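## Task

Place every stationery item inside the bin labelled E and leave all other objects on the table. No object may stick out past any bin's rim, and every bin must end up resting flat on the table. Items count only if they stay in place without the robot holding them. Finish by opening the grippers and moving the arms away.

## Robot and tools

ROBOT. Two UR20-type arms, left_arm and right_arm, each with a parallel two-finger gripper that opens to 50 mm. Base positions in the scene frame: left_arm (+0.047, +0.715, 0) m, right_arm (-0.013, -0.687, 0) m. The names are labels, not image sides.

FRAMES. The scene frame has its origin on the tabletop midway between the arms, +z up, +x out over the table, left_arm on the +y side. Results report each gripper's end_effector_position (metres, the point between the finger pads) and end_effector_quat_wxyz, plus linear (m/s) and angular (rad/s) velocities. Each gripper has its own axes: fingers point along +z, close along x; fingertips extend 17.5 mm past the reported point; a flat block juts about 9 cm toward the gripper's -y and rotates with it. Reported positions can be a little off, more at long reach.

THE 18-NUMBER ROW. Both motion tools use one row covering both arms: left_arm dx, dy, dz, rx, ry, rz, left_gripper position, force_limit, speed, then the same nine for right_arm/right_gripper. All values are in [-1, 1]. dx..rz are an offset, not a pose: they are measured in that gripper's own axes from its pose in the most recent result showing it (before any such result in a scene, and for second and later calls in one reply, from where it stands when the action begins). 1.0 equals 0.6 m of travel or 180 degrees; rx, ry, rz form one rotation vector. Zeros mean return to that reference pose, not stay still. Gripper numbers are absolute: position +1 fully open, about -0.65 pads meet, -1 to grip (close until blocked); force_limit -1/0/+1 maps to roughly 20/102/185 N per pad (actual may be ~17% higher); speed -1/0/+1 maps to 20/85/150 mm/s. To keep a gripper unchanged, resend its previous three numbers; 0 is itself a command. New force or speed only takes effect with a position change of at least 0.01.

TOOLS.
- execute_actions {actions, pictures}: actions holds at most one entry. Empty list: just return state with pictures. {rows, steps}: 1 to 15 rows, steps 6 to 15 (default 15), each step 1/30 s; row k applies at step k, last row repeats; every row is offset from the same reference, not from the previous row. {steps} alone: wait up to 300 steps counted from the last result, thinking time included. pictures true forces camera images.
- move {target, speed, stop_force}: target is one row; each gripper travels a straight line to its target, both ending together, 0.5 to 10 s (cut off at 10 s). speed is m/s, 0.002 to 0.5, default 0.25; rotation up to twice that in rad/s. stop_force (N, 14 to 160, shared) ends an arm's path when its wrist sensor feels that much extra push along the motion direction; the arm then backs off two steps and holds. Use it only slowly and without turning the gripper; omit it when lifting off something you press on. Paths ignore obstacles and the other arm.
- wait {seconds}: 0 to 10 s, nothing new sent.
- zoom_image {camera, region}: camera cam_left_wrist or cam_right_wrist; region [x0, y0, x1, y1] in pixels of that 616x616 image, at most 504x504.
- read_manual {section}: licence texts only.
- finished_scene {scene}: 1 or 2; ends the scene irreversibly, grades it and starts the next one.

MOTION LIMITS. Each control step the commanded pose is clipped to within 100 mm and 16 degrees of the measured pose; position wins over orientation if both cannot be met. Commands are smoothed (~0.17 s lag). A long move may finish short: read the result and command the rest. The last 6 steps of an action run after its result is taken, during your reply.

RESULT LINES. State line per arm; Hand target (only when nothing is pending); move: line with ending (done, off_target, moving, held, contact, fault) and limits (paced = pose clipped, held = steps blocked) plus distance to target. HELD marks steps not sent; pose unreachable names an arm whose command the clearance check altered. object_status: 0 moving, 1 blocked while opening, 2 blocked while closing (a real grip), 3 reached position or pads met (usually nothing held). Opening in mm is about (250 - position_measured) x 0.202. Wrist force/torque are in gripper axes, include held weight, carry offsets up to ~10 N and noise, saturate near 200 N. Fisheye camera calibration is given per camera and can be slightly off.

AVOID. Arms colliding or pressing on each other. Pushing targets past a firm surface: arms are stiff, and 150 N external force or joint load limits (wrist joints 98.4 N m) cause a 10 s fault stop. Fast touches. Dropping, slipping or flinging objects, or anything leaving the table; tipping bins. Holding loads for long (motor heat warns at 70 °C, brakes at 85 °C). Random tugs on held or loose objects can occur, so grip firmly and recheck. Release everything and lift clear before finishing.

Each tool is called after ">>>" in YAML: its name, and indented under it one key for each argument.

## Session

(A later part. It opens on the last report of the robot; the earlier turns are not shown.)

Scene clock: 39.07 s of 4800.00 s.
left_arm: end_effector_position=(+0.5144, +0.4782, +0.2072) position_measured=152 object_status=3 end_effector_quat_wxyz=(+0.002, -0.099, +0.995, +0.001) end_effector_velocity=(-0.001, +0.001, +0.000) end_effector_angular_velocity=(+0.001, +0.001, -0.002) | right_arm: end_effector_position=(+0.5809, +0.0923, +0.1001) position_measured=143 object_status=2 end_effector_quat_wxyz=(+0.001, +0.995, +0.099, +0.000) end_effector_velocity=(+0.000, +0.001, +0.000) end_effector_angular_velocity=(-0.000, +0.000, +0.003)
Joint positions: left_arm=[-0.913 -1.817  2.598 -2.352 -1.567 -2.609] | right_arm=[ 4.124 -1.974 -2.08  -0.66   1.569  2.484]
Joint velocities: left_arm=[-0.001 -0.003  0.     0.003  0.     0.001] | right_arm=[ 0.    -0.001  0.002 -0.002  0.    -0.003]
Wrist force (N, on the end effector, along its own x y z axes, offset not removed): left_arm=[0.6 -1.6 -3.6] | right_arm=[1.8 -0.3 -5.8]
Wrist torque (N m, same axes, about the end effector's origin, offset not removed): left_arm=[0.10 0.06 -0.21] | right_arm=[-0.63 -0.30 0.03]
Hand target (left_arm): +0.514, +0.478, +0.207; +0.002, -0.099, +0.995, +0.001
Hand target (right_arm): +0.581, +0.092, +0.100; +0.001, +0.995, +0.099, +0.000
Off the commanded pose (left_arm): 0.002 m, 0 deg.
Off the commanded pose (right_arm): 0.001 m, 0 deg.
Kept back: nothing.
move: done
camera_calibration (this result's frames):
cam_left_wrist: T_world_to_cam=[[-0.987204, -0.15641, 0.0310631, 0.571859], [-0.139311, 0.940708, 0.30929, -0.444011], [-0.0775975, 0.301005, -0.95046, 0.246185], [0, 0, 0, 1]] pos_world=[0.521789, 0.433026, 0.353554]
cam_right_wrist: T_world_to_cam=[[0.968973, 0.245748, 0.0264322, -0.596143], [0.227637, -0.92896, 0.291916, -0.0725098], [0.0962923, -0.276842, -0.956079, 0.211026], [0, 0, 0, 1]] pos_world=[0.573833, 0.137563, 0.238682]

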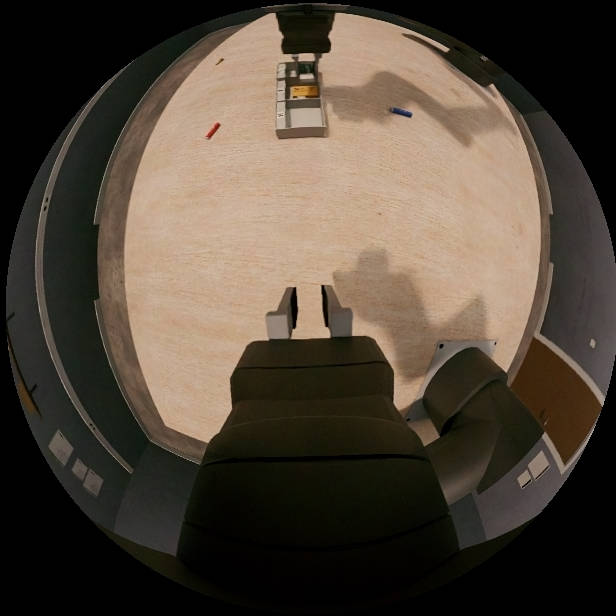

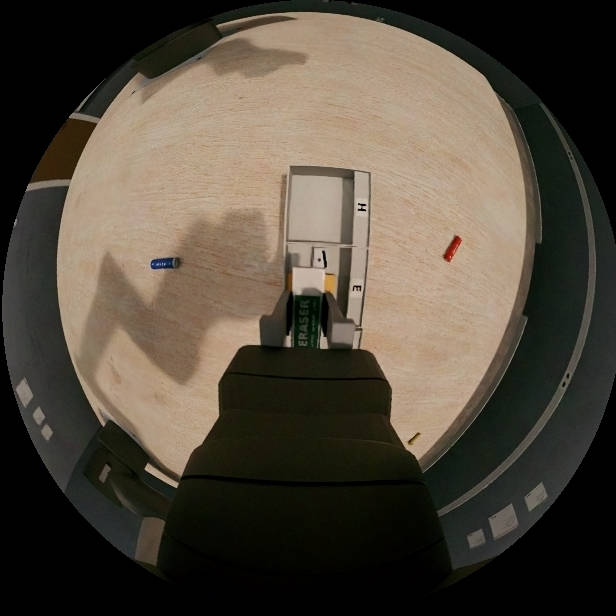

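>>> move:
  target: [0,0,0,0,0,0,0.0,-0.6,0.5,0.004,0.001,0.09,0,0,0,-1,-0.6,0.5]
  speed: 0.08
  stop_force: 15

>>> move:
  target: [0,0,0,0,0,0,0.0,-0.6,0.5,0,0,0.02,0,0,0,-1,-0.6,0.5]
  speed: 0.015
  stop_force: 14

Scene clock: 40.97 s of 4800.00 s.
left_arm: end_effector_position=(+0.5144, +0.4782, +0.2072) position_measured=152 object_status=3 end_effector_quat_wxyz=(+0.002, -0.099, +0.995, +0.001) end_effector_velocity=(+0.000, +0.001, -0.000) end_effector_angular_velocity=(+0.000, -0.000, +0.001) | right_arm: end_effector_position=(+0.5828, +0.0920, +0.0573) position_measured=143 object_status=2 end_effector_quat_wxyz=(+0.001, +0.995, +0.099, -0.000) end_effector_velocity=(+0.000, +0.001, +0.002) end_effector_angular_velocity=(+0.000, -0.001, -0.000)
Joint positions: left_arm=[-0.913 -1.817  2.598 -2.352 -1.567 -2.609] | right_arm=[ 4.122 -2.021 -2.094 -0.6    1.569  2.482]
Joint velocities: left_arm=[ 0.001 -0.     0.    -0.     0.     0.   ] | right_arm=[ 0.001  0.002  0.001 -0.002 -0.     0.001]
Wrist force (N, on the end effector, along its own x y z axes, offset not removed): left_arm=[-2.0 -0.1 -5.8] | right_arm=[-3.9 2.1 -6.4]
Wrist torque (N m, same axes, about the end effector's origin, offset not removed): left_arm=[0.41 0.57 -0.13] | right_arm=[-0.31 0.74 0.26]
Hand target (left_arm): +0.514, +0.478, +0.207; +0.002, -0.099, +0.995, +0.001
Hand target (right_arm): +0.583, +0.092, +0.058; +0.001, +0.995, +0.099, -0.000
Off the commanded pose (left_arm): 0.000 m, 0 deg.
Off the commanded pose (right_arm): 0.011 m, 0 deg.
Kept back: nothing.
move: contact (right_arm)
camera_calibration (this result's frames):
cam_left_wrist: T_world_to_cam=[[-0.98721, -0.156371, 0.031069, 0.571836], [-0.139273, 0.940716, 0.309284, -0.444037], [-0.0775902, 0.301001, -0.950462, 0.246184], [0, 0, 0, 1]] pos_world=[0.521781, 0.43303, 0.353556]
cam_right_wrist: T_world_to_cam=[[0.968958, 0.245828, 0.0262666, -0.596832], [0.227748, -0.928896, 0.292034, -0.060754], [0.096189, -0.276986, -0.956047, 0.169955], [0, 0, 0, 1]] pos_world=[0.575793, 0.137359, 0.195904]

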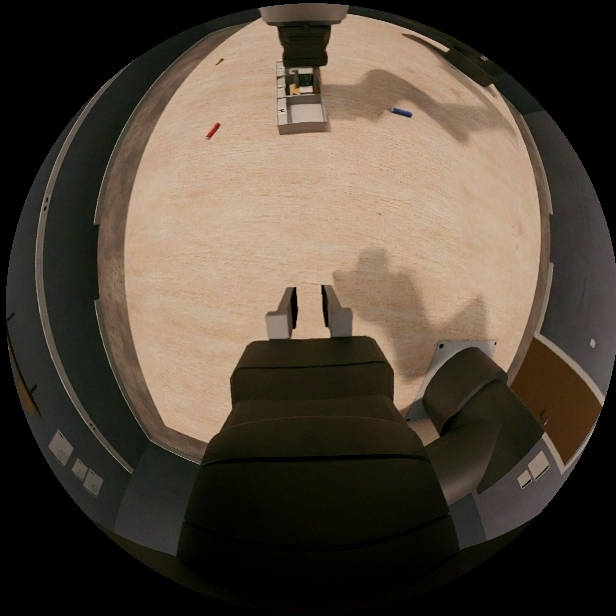

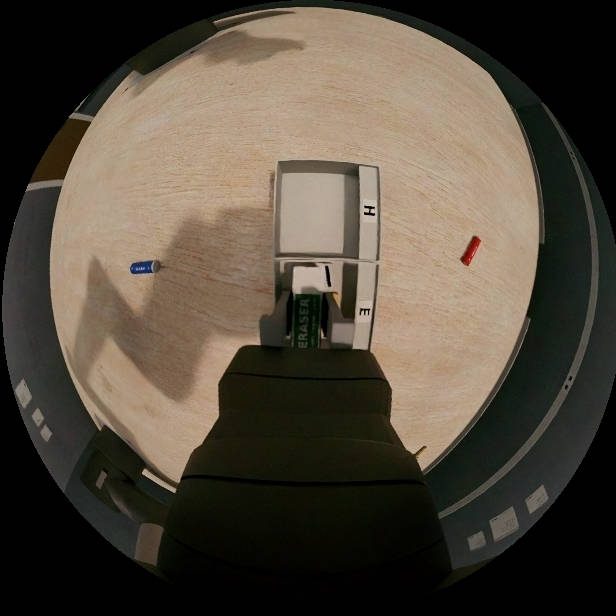

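Scene clock: 42.03 s of 4800.00 s.
left_arm: end_effector_position=(+0.5144, +0.4782, +0.2072) position_measured=152 object_status=3 end_effector_quat_wxyz=(+0.002, -0.099, +0.995, +0.001) end_effector_velocity=(-0.000, -0.000, +0.000) end_effector_angular_velocity=(-0.000, +0.000, -0.001) | right_arm: end_effector_position=(+0.5828, +0.0921, +0.0454) position_measured=143 object_status=2 end_effector_quat_wxyz=(+0.001, +0.995, +0.099, -0.000) end_effector_velocity=(+0.001, +0.000, -0.001) end_effector_angular_velocity=(-0.000, -0.001, -0.000)
Joint positions: left_arm=[-0.913 -1.817  2.598 -2.352 -1.567 -2.609] | right_arm=[ 4.122 -2.034 -2.097 -0.583  1.569  2.482]
Joint velocities: left_arm=[-0.    -0.    -0.     0.    -0.     0.001] | right_arm=[ 0.    -0.001  0.     0.002 -0.001  0.   ]
Wrist force (N, on the end effector, along its own x y z axes, offset not removed): left_arm=[-0.9 -2.3 -5.1] | right_arm=[-4.6 -1.6 -4.6]
Wrist torque (N m, same axes, about the end effector's origin, offset not removed): left_arm=[-0.02 0.34 -0.23] | right_arm=[-0.95 0.88 0.25]
Hand target (left_arm): +0.514, +0.478, +0.207; +0.002, -0.099, +0.995, +0.001
Hand target (right_arm): +0.583, +0.092, +0.045; +0.001, +0.995, +0.099, -0.000
Off the commanded pose (left_arm): 0.000 m, 0 deg.
Off the commanded pose (right_arm): 0.000 m, 0 deg.
Kept back: nothing.
move: done
camera_calibration (this result's frames):
cam_left_wrist: T_world_to_cam=[[-0.987208, -0.156383, 0.0310699, 0.571841], [-0.139284, 0.940714, 0.309285, -0.44403], [-0.0775948, 0.301001, -0.950462, 0.246186], [0, 0, 0, 1]] pos_world=[0.521783, 0.433029, 0.353555]
cam_right_wrist: T_world_to_cam=[[0.96896, 0.24582, 0.0262626, -0.596508], [0.227741, -0.928896, 0.292038, -0.0572705], [0.0961841, -0.276992, -0.956046, 0.15862], [0, 0, 0, 1]] pos_world=[0.575778, 0.137372, 0.184039]

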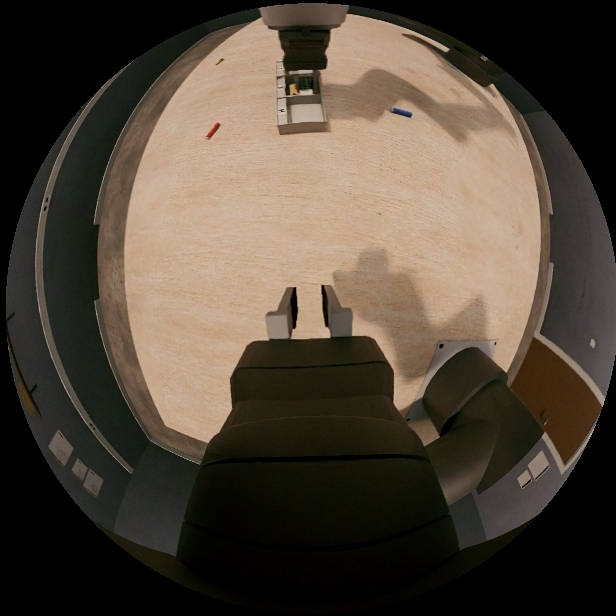

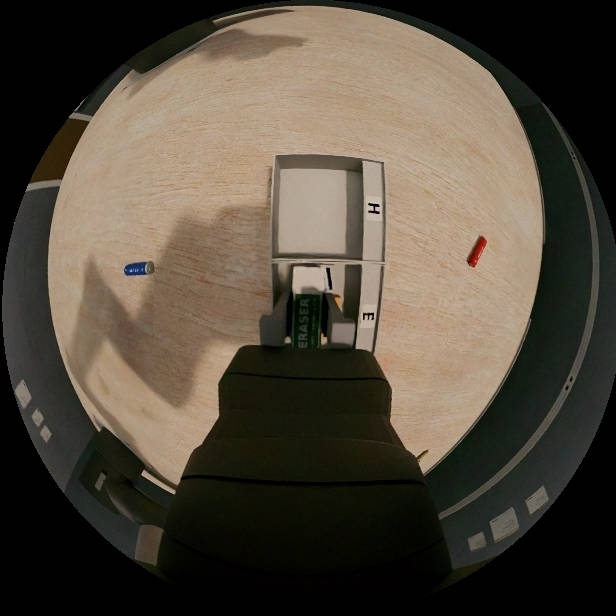

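>>> zoom_image:
  camera: "cam_right_wrist"
  region: [240, 220, 400, 360]

>>> zoom_image:
  camera: "cam_left_wrist"
  region: [260, 50, 350, 140]

Region (240, 220, 400, 360) of cam_right_wrist's 616x616 image, scaled by 3.150, with more detail than that image has; it fills the top 441 rows of this view, and the rest is white.

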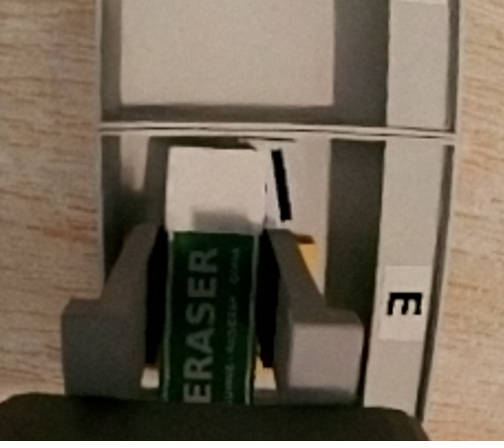

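Region (260, 50, 350, 140) of cam_left_wrist's 616x616 image, scaled by 5.600, with more detail than that image has.

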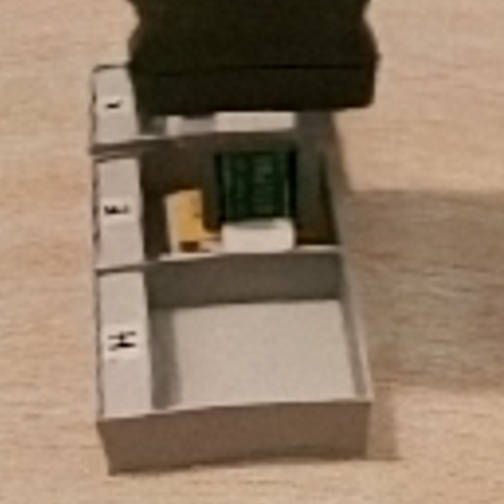

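>>> move:
  target: [0,0,0,0,0,0,0.0,-0.6,0.5,0,0.016,0.004,0,0,0,-1,-0.6,0.5]
  speed: 0.03
  stop_force: 14

>>> move:
  target: [0,0,0,0,0,0,0.0,-0.6,0.5,0,0,0.015,0,0,0,-1,-0.6,0.5]
  speed: 0.012
  stop_force: 14

Scene clock: 43.67 s of 4800.00 s.
left_arm: end_effector_position=(+0.5144, +0.4782, +0.2072) position_measured=152 object_status=3 end_effector_quat_wxyz=(+0.002, -0.099, +0.995, +0.001) end_effector_velocity=(-0.000, -0.001, +0.001) end_effector_angular_velocity=(-0.001, -0.001, -0.002) | right_arm: end_effector_position=(+0.5847, +0.0828, +0.0431) position_measured=143 object_status=2 end_effector_quat_wxyz=(+0.001, +0.995, +0.099, -0.000) end_effector_velocity=(-0.000, -0.001, -0.000) end_effector_angular_velocity=(+0.000, +0.001, -0.000)
Joint positions: left_arm=[-0.913 -1.817  2.598 -2.352 -1.567 -2.609] | right_arm=[ 4.116 -2.032 -2.107 -0.575  1.569  2.475]
Joint velocities: left_arm=[-0.002 -0.    -0.001 -0.    -0.     0.   ] | right_arm=[-0.001  0.001 -0.002  0.001  0.001 -0.001]
Wrist force (N, on the end effector, along its own x y z axes, offset not removed): left_arm=[-2.2 -1.7 -5.6] | right_arm=[3.2 -1.8 -12.0]
Wrist torque (N m, same axes, about the end effector's origin, offset not removed): left_arm=[0.11 0.61 -0.17] | right_arm=[-0.03 -0.58 0.21]
Hand target (left_arm): +0.514, +0.478, +0.207; +0.002, -0.099, +0.995, +0.001
Hand target (right_arm): +0.585, +0.083, +0.043; +0.001, +0.995, +0.099, -0.000
Off the commanded pose (left_arm): 0.000 m, 0 deg.
Off the commanded pose (right_arm): 0.000 m, 0 deg.
Kept back: nothing.
move: done
camera_calibration (this result's frames):
cam_left_wrist: T_world_to_cam=[[-0.987208, -0.156383, 0.0310699, 0.571841], [-0.139284, 0.940714, 0.309285, -0.44403], [-0.0775948, 0.301001, -0.950462, 0.246186], [0, 0, 0, 1]] pos_world=[0.521782, 0.433029, 0.353555]
cam_right_wrist: T_world_to_cam=[[0.968959, 0.245822, 0.0262606, -0.595973], [0.227745, -0.928901, 0.29202, -0.0656303], [0.0961786, -0.276975, -0.956052, 0.153599], [0, 0, 0, 1]] pos_world=[0.577648, 0.128083, 0.181665]

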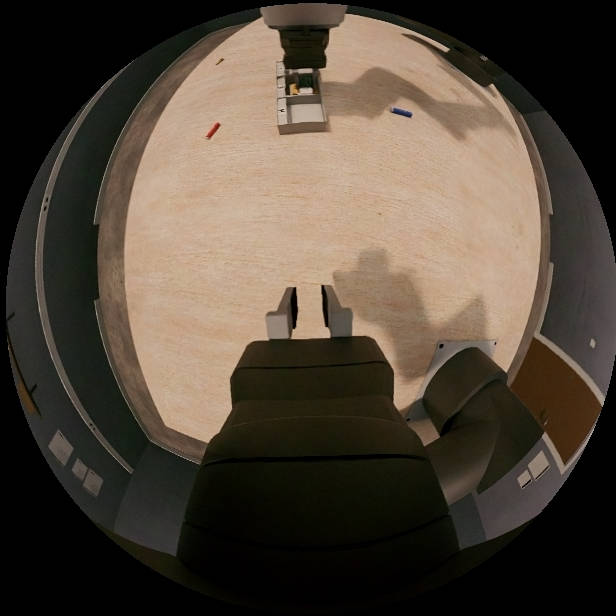

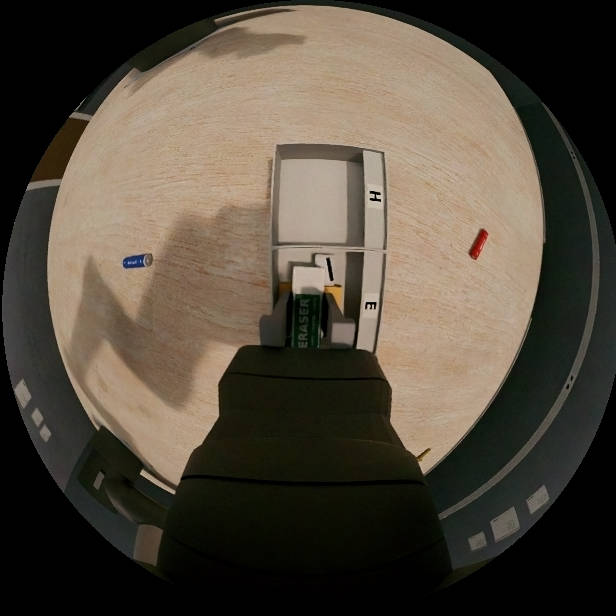

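Scene clock: 44.20 s of 4800.00 s.
left_arm: end_effector_position=(+0.5144, +0.4782, +0.2072) position_measured=152 object_status=3 end_effector_quat_wxyz=(+0.002, -0.099, +0.995, +0.001) end_effector_velocity=(-0.000, -0.001, +0.000) end_effector_angular_velocity=(-0.001, -0.000, -0.003) | right_arm: end_effector_position=(+0.5847, +0.0828, +0.0412) position_measured=143 object_status=2 end_effector_quat_wxyz=(+0.001, +0.995, +0.099, +0.000) end_effector_velocity=(-0.000, -0.001, +0.003) end_effector_angular_velocity=(-0.002, +0.001, -0.000)
Joint positions: left_arm=[-0.913 -1.817  2.598 -2.352 -1.567 -2.609] | right_arm=[ 4.116 -2.034 -2.108 -0.572  1.569  2.475]
Joint velocities: left_arm=[-0.001 -0.    -0.    -0.    -0.001  0.002] | right_arm=[ 0.     0.004  0.001 -0.008 -0.     0.   ]
Wrist force (N, on the end effector, along its own x y z axes, offset not removed): left_arm=[-1.1 -1.4 -4.5] | right_arm=[4.3 5.4 -20.9]
Wrist torque (N m, same axes, about the end effector's origin, offset not removed): left_arm=[0.13 0.37 -0.20] | right_arm=[0.09 -0.91 -0.14]
Hand target (left_arm): +0.514, +0.478, +0.207; +0.002, -0.099, +0.995, +0.001
Hand target (right_arm): +0.585, +0.083, +0.042; +0.001, +0.995, +0.099, +0.000
Off the commanded pose (left_arm): 0.000 m, 0 deg.
Off the commanded pose (right_arm): 0.007 m, 0 deg.
Kept back: nothing.
move: contact (right_arm)
camera_calibration (this result's frames):
cam_left_wrist: T_world_to_cam=[[-0.987208, -0.156383, 0.0310698, 0.571841], [-0.139284, 0.940714, 0.309285, -0.44403], [-0.0775948, 0.301001, -0.950462, 0.246186], [0, 0, 0, 1]] pos_world=[0.521783, 0.433029, 0.353555]
cam_right_wrist: T_world_to_cam=[[0.968956, 0.245815, 0.0264563, -0.595964], [0.227706, -0.928978, 0.291804, -0.0650529], [0.096307, -0.276721, -0.956112, 0.151719], [0, 0, 0, 1]] pos_world=[0.577664, 0.128048, 0.17981]

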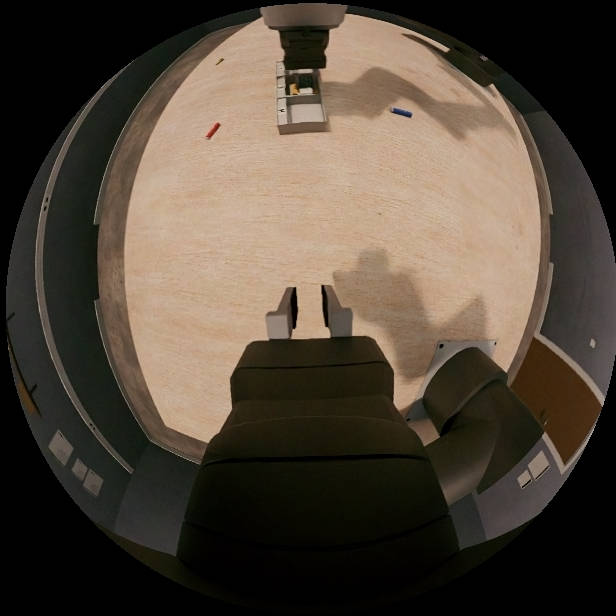

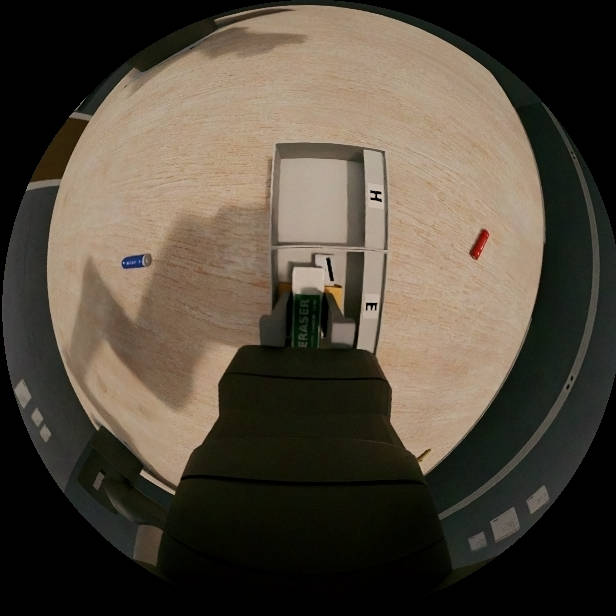

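>>> execute_actions:
  actions:
    - {"rows":[[0,0,0,0,0,0,0.0,-0.6,0.5,0,0,-0.001,0,0,0,0.23,-0.6,0.5]],"steps":8}

>>> move:
  target: [0,0,0,0,0,0,0.0,-0.6,0.5,0,0.05,-0.25,0,0,0,0.23,-0.6,0.5]
  speed: 0.2

>>> zoom_image:
  camera: "cam_right_wrist"
  region: [250, 160, 390, 320]

>>> zoom_image:
  camera: "cam_left_wrist"
  region: [260, 50, 350, 140]

Scene clock: 44.47 s of 4800.00 s.
left_arm: end_effector_position=(+0.5144, +0.4782, +0.2072) position_measured=152 object_status=3 end_effector_quat_wxyz=(+0.002, -0.099, +0.995, +0.001) end_effector_velocity=(-0.000, +0.001, -0.000) end_effector_angular_velocity=(+0.001, -0.000, +0.001) | right_arm: end_effector_position=(+0.5847, +0.0827, +0.0415) position_measured=124 object_status=0 end_effector_quat_wxyz=(+0.001, +0.995, +0.099, -0.000) end_effector_velocity=(-0.000, -0.001, +0.000) end_effector_angular_velocity=(-0.003, +0.001, +0.000)
Joint positions: left_arm=[-0.913 -1.817  2.598 -2.352 -1.567 -2.609] | right_arm=[ 4.116 -2.034 -2.108 -0.573  1.569  2.475]
Joint velocities: left_arm=[ 0.    -0.001  0.     0.     0.    -0.   ] | right_arm=[-0.     0.001  0.    -0.005 -0.    -0.   ]
Wrist force (N, on the end effector, along its own x y z axes, offset not removed): left_arm=[-0.5 -2.9 -5.1] | right_arm=[-4.1 7.3 -5.3]
Wrist torque (N m, same axes, about the end effector's origin, offset not removed): left_arm=[-0.20 0.37 -0.18] | right_arm=[0.81 0.84 0.25]
Steps of this call (steps 1 to 6: nothing new was sent; steps 7 to 8: the first 2 steps of this action). Readings (end_effector_position | what the end effector reports):
7: left_arm (+0.5144, +0.4782, +0.2072) | right_arm (+0.5847, +0.0828, +0.0415) | left_arm position_measured=152 object_status=3 | right_arm position_measured=142 object_status=0
8: the state above

Scene clock: 46.00 s of 4800.00 s.
left_arm: end_effector_position=(+0.5144, +0.4782, +0.2072) position_measured=152 object_status=3 end_effector_quat_wxyz=(+0.002, -0.099, +0.995, +0.001) end_effector_velocity=(+0.000, -0.000, +0.001) end_effector_angular_velocity=(-0.001, -0.001, +0.001) | right_arm: end_effector_position=(+0.5905, +0.0534, +0.1914) position_measured=118 object_status=3 end_effector_quat_wxyz=(+0.001, +0.995, +0.099, -0.000) end_effector_velocity=(-0.000, -0.000, +0.001) end_effector_angular_velocity=(+0.000, +0.001, +0.000)
Joint positions: left_arm=[-0.913 -1.817  2.598 -2.352 -1.567 -2.609] | right_arm=[ 4.096 -1.861 -2.071 -0.782  1.569  2.455]
Joint velocities: left_arm=[ 0.    -0.001 -0.    -0.     0.001 -0.001] | right_arm=[-0.     0.001  0.001 -0.002  0.001 -0.   ]
Wrist force (N, on the end effector, along its own x y z axes, offset not removed): left_arm=[-2.2 -2.5 -4.4] | right_arm=[0.4 4.0 -2.8]
Wrist torque (N m, same axes, about the end effector's origin, offset not removed): left_arm=[-0.08 0.57 -0.12] | right_arm=[0.08 -0.16 0.37]
Hand target (left_arm): +0.514, +0.478, +0.207; +0.002, -0.099, +0.995, +0.001
Hand target (right_arm): +0.590, +0.053, +0.192; +0.001, +0.995, +0.099, -0.000
Off your previous action's commanded pose (left_arm): 0.000 m, 0 deg at its last step (step 6 of this call).
Off your previous action's commanded pose (right_arm): 0.000 m, 0 deg at its last step (step 6 of this call).
Off the commanded pose (left_arm): 0.000 m, 0 deg.
Off the commanded pose (right_arm): 0.000 m, 0 deg.
Kept back: nothing.
move: done
camera_calibration (this result's frames):
cam_left_wrist: T_world_to_cam=[[-0.987208, -0.156383, 0.0310698, 0.571841], [-0.139284, 0.940714, 0.309285, -0.44403], [-0.0775947, 0.301001, -0.950462, 0.246186], [0, 0, 0, 1]] pos_world=[0.521783, 0.433029, 0.353555]
cam_right_wrist: T_world_to_cam=[[0.968958, 0.245823, 0.0263128, -0.598281], [0.227743, -0.928938, 0.291902, -0.137545], [0.0961991, -0.276848, -0.956086, 0.286718], [0, 0, 0, 1]] pos_world=[0.583452, 0.0986774, 0.33002]

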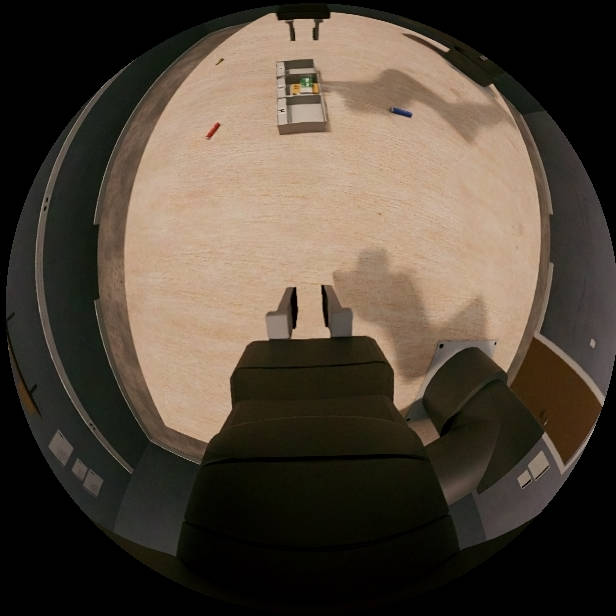

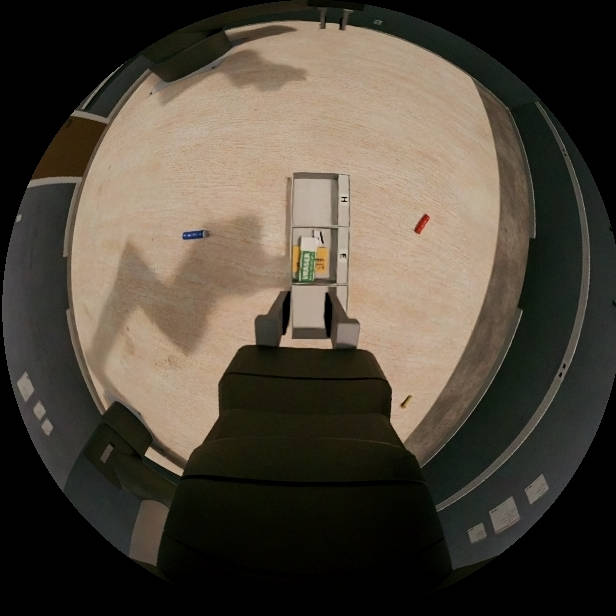

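Region (250, 160, 390, 320) of cam_right_wrist's 616x616 image, scaled by 3.150, with more detail than that image has; it fills the left 441 columns of this view, and the rest is white.

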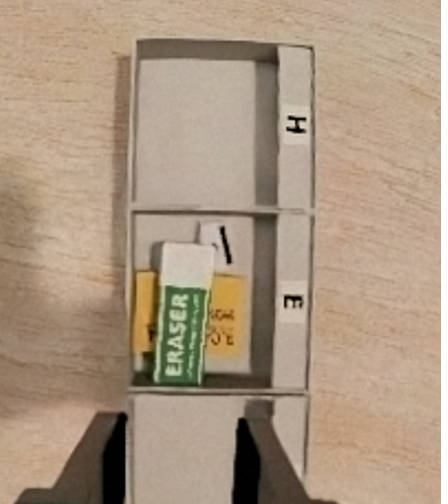

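Region (260, 50, 350, 140) of cam_left_wrist's 616x616 image, scaled by 5.600, with more detail than that image has.

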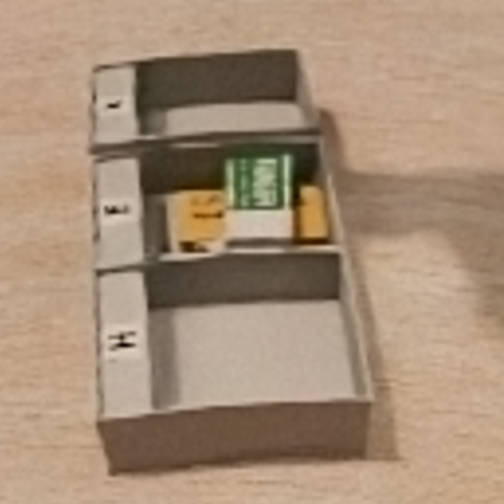

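>>> move:
  target: [0,0,0,0,0,0,0.0,-0.6,0.5,0,0.45,-0.05,0,0,0,0.23,-0.6,0.5]
  speed: 0.35

Scene clock: 48.03 s of 4800.00 s.
left_arm: end_effector_position=(+0.5144, +0.4782, +0.2072) position_measured=152 object_status=3 end_effector_quat_wxyz=(+0.002, -0.099, +0.995, +0.001) end_effector_velocity=(+0.000, +0.000, +0.000) end_effector_angular_velocity=(-0.001, -0.001, -0.001) | right_arm: end_effector_position=(+0.6433, -0.2110, +0.2214) position_measured=118 object_status=3 end_effector_quat_wxyz=(+0.001, +0.995, +0.099, -0.000) end_effector_velocity=(-0.000, -0.001, -0.000) end_effector_angular_velocity=(+0.001, +0.002, +0.000)
Joint positions: left_arm=[-0.913 -1.817  2.598 -2.352 -1.567 -2.609] | right_arm=[ 3.867 -1.692 -2.24  -0.782  1.57   2.226]
Joint velocities: left_arm=[ 0.001 -0.001  0.     0.     0.     0.001] | right_arm=[-0.001  0.    -0.001 -0.001  0.002 -0.002]
Wrist force (N, on the end effector, along its own x y z axes, offset not removed): left_arm=[-0.3 -0.9 -6.3] | right_arm=[-0.9 1.5 -5.6]
Wrist torque (N m, same axes, about the end effector's origin, offset not removed): left_arm=[0.17 0.18 -0.19] | right_arm=[-0.58 0.10 0.08]
Hand target (left_arm): +0.514, +0.478, +0.207; +0.002, -0.099, +0.995, +0.001
Hand target (right_arm): +0.643, -0.211, +0.221; +0.001, +0.995, +0.099, -0.000
Off the commanded pose (left_arm): 0.000 m, 0 deg.
Off the commanded pose (right_arm): 0.001 m, 0 deg.
Kept back: nothing.
move: done
camera_calibration (this result's frames):
cam_left_wrist: T_world_to_cam=[[-0.987208, -0.156383, 0.0310698, 0.571841], [-0.139284, 0.940714, 0.309285, -0.44403], [-0.0775948, 0.301001, -0.950462, 0.246186], [0, 0, 0, 1]] pos_world=[0.521783, 0.433029, 0.353555]
cam_right_wrist: T_world_to_cam=[[0.96897, 0.245829, 0.0258055, -0.585168], [0.227922, -0.928996, 0.291578, -0.404009], [0.0956514, -0.276648, -0.956199, 0.237476], [0, 0, 0, 1]] pos_world=[0.636378, -0.165775, 0.359975]

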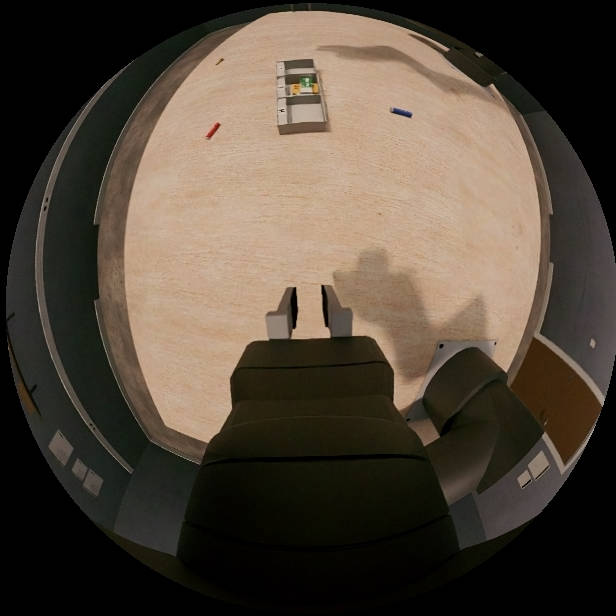

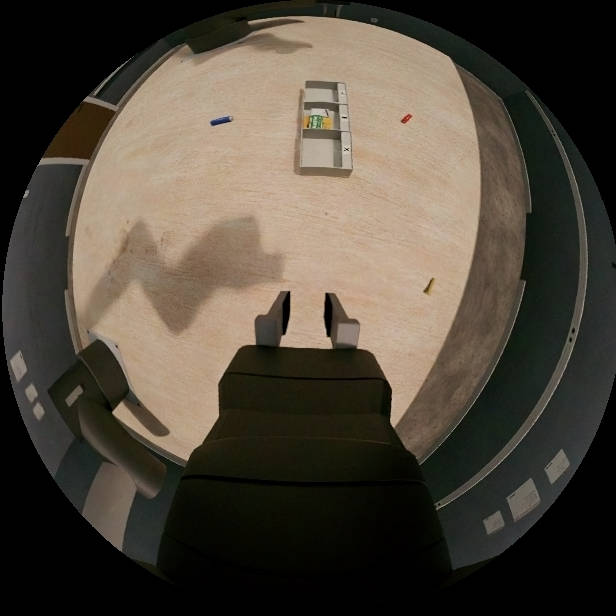

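>>> finished_scene:
  scene: 1

The scene is finished: the task was done.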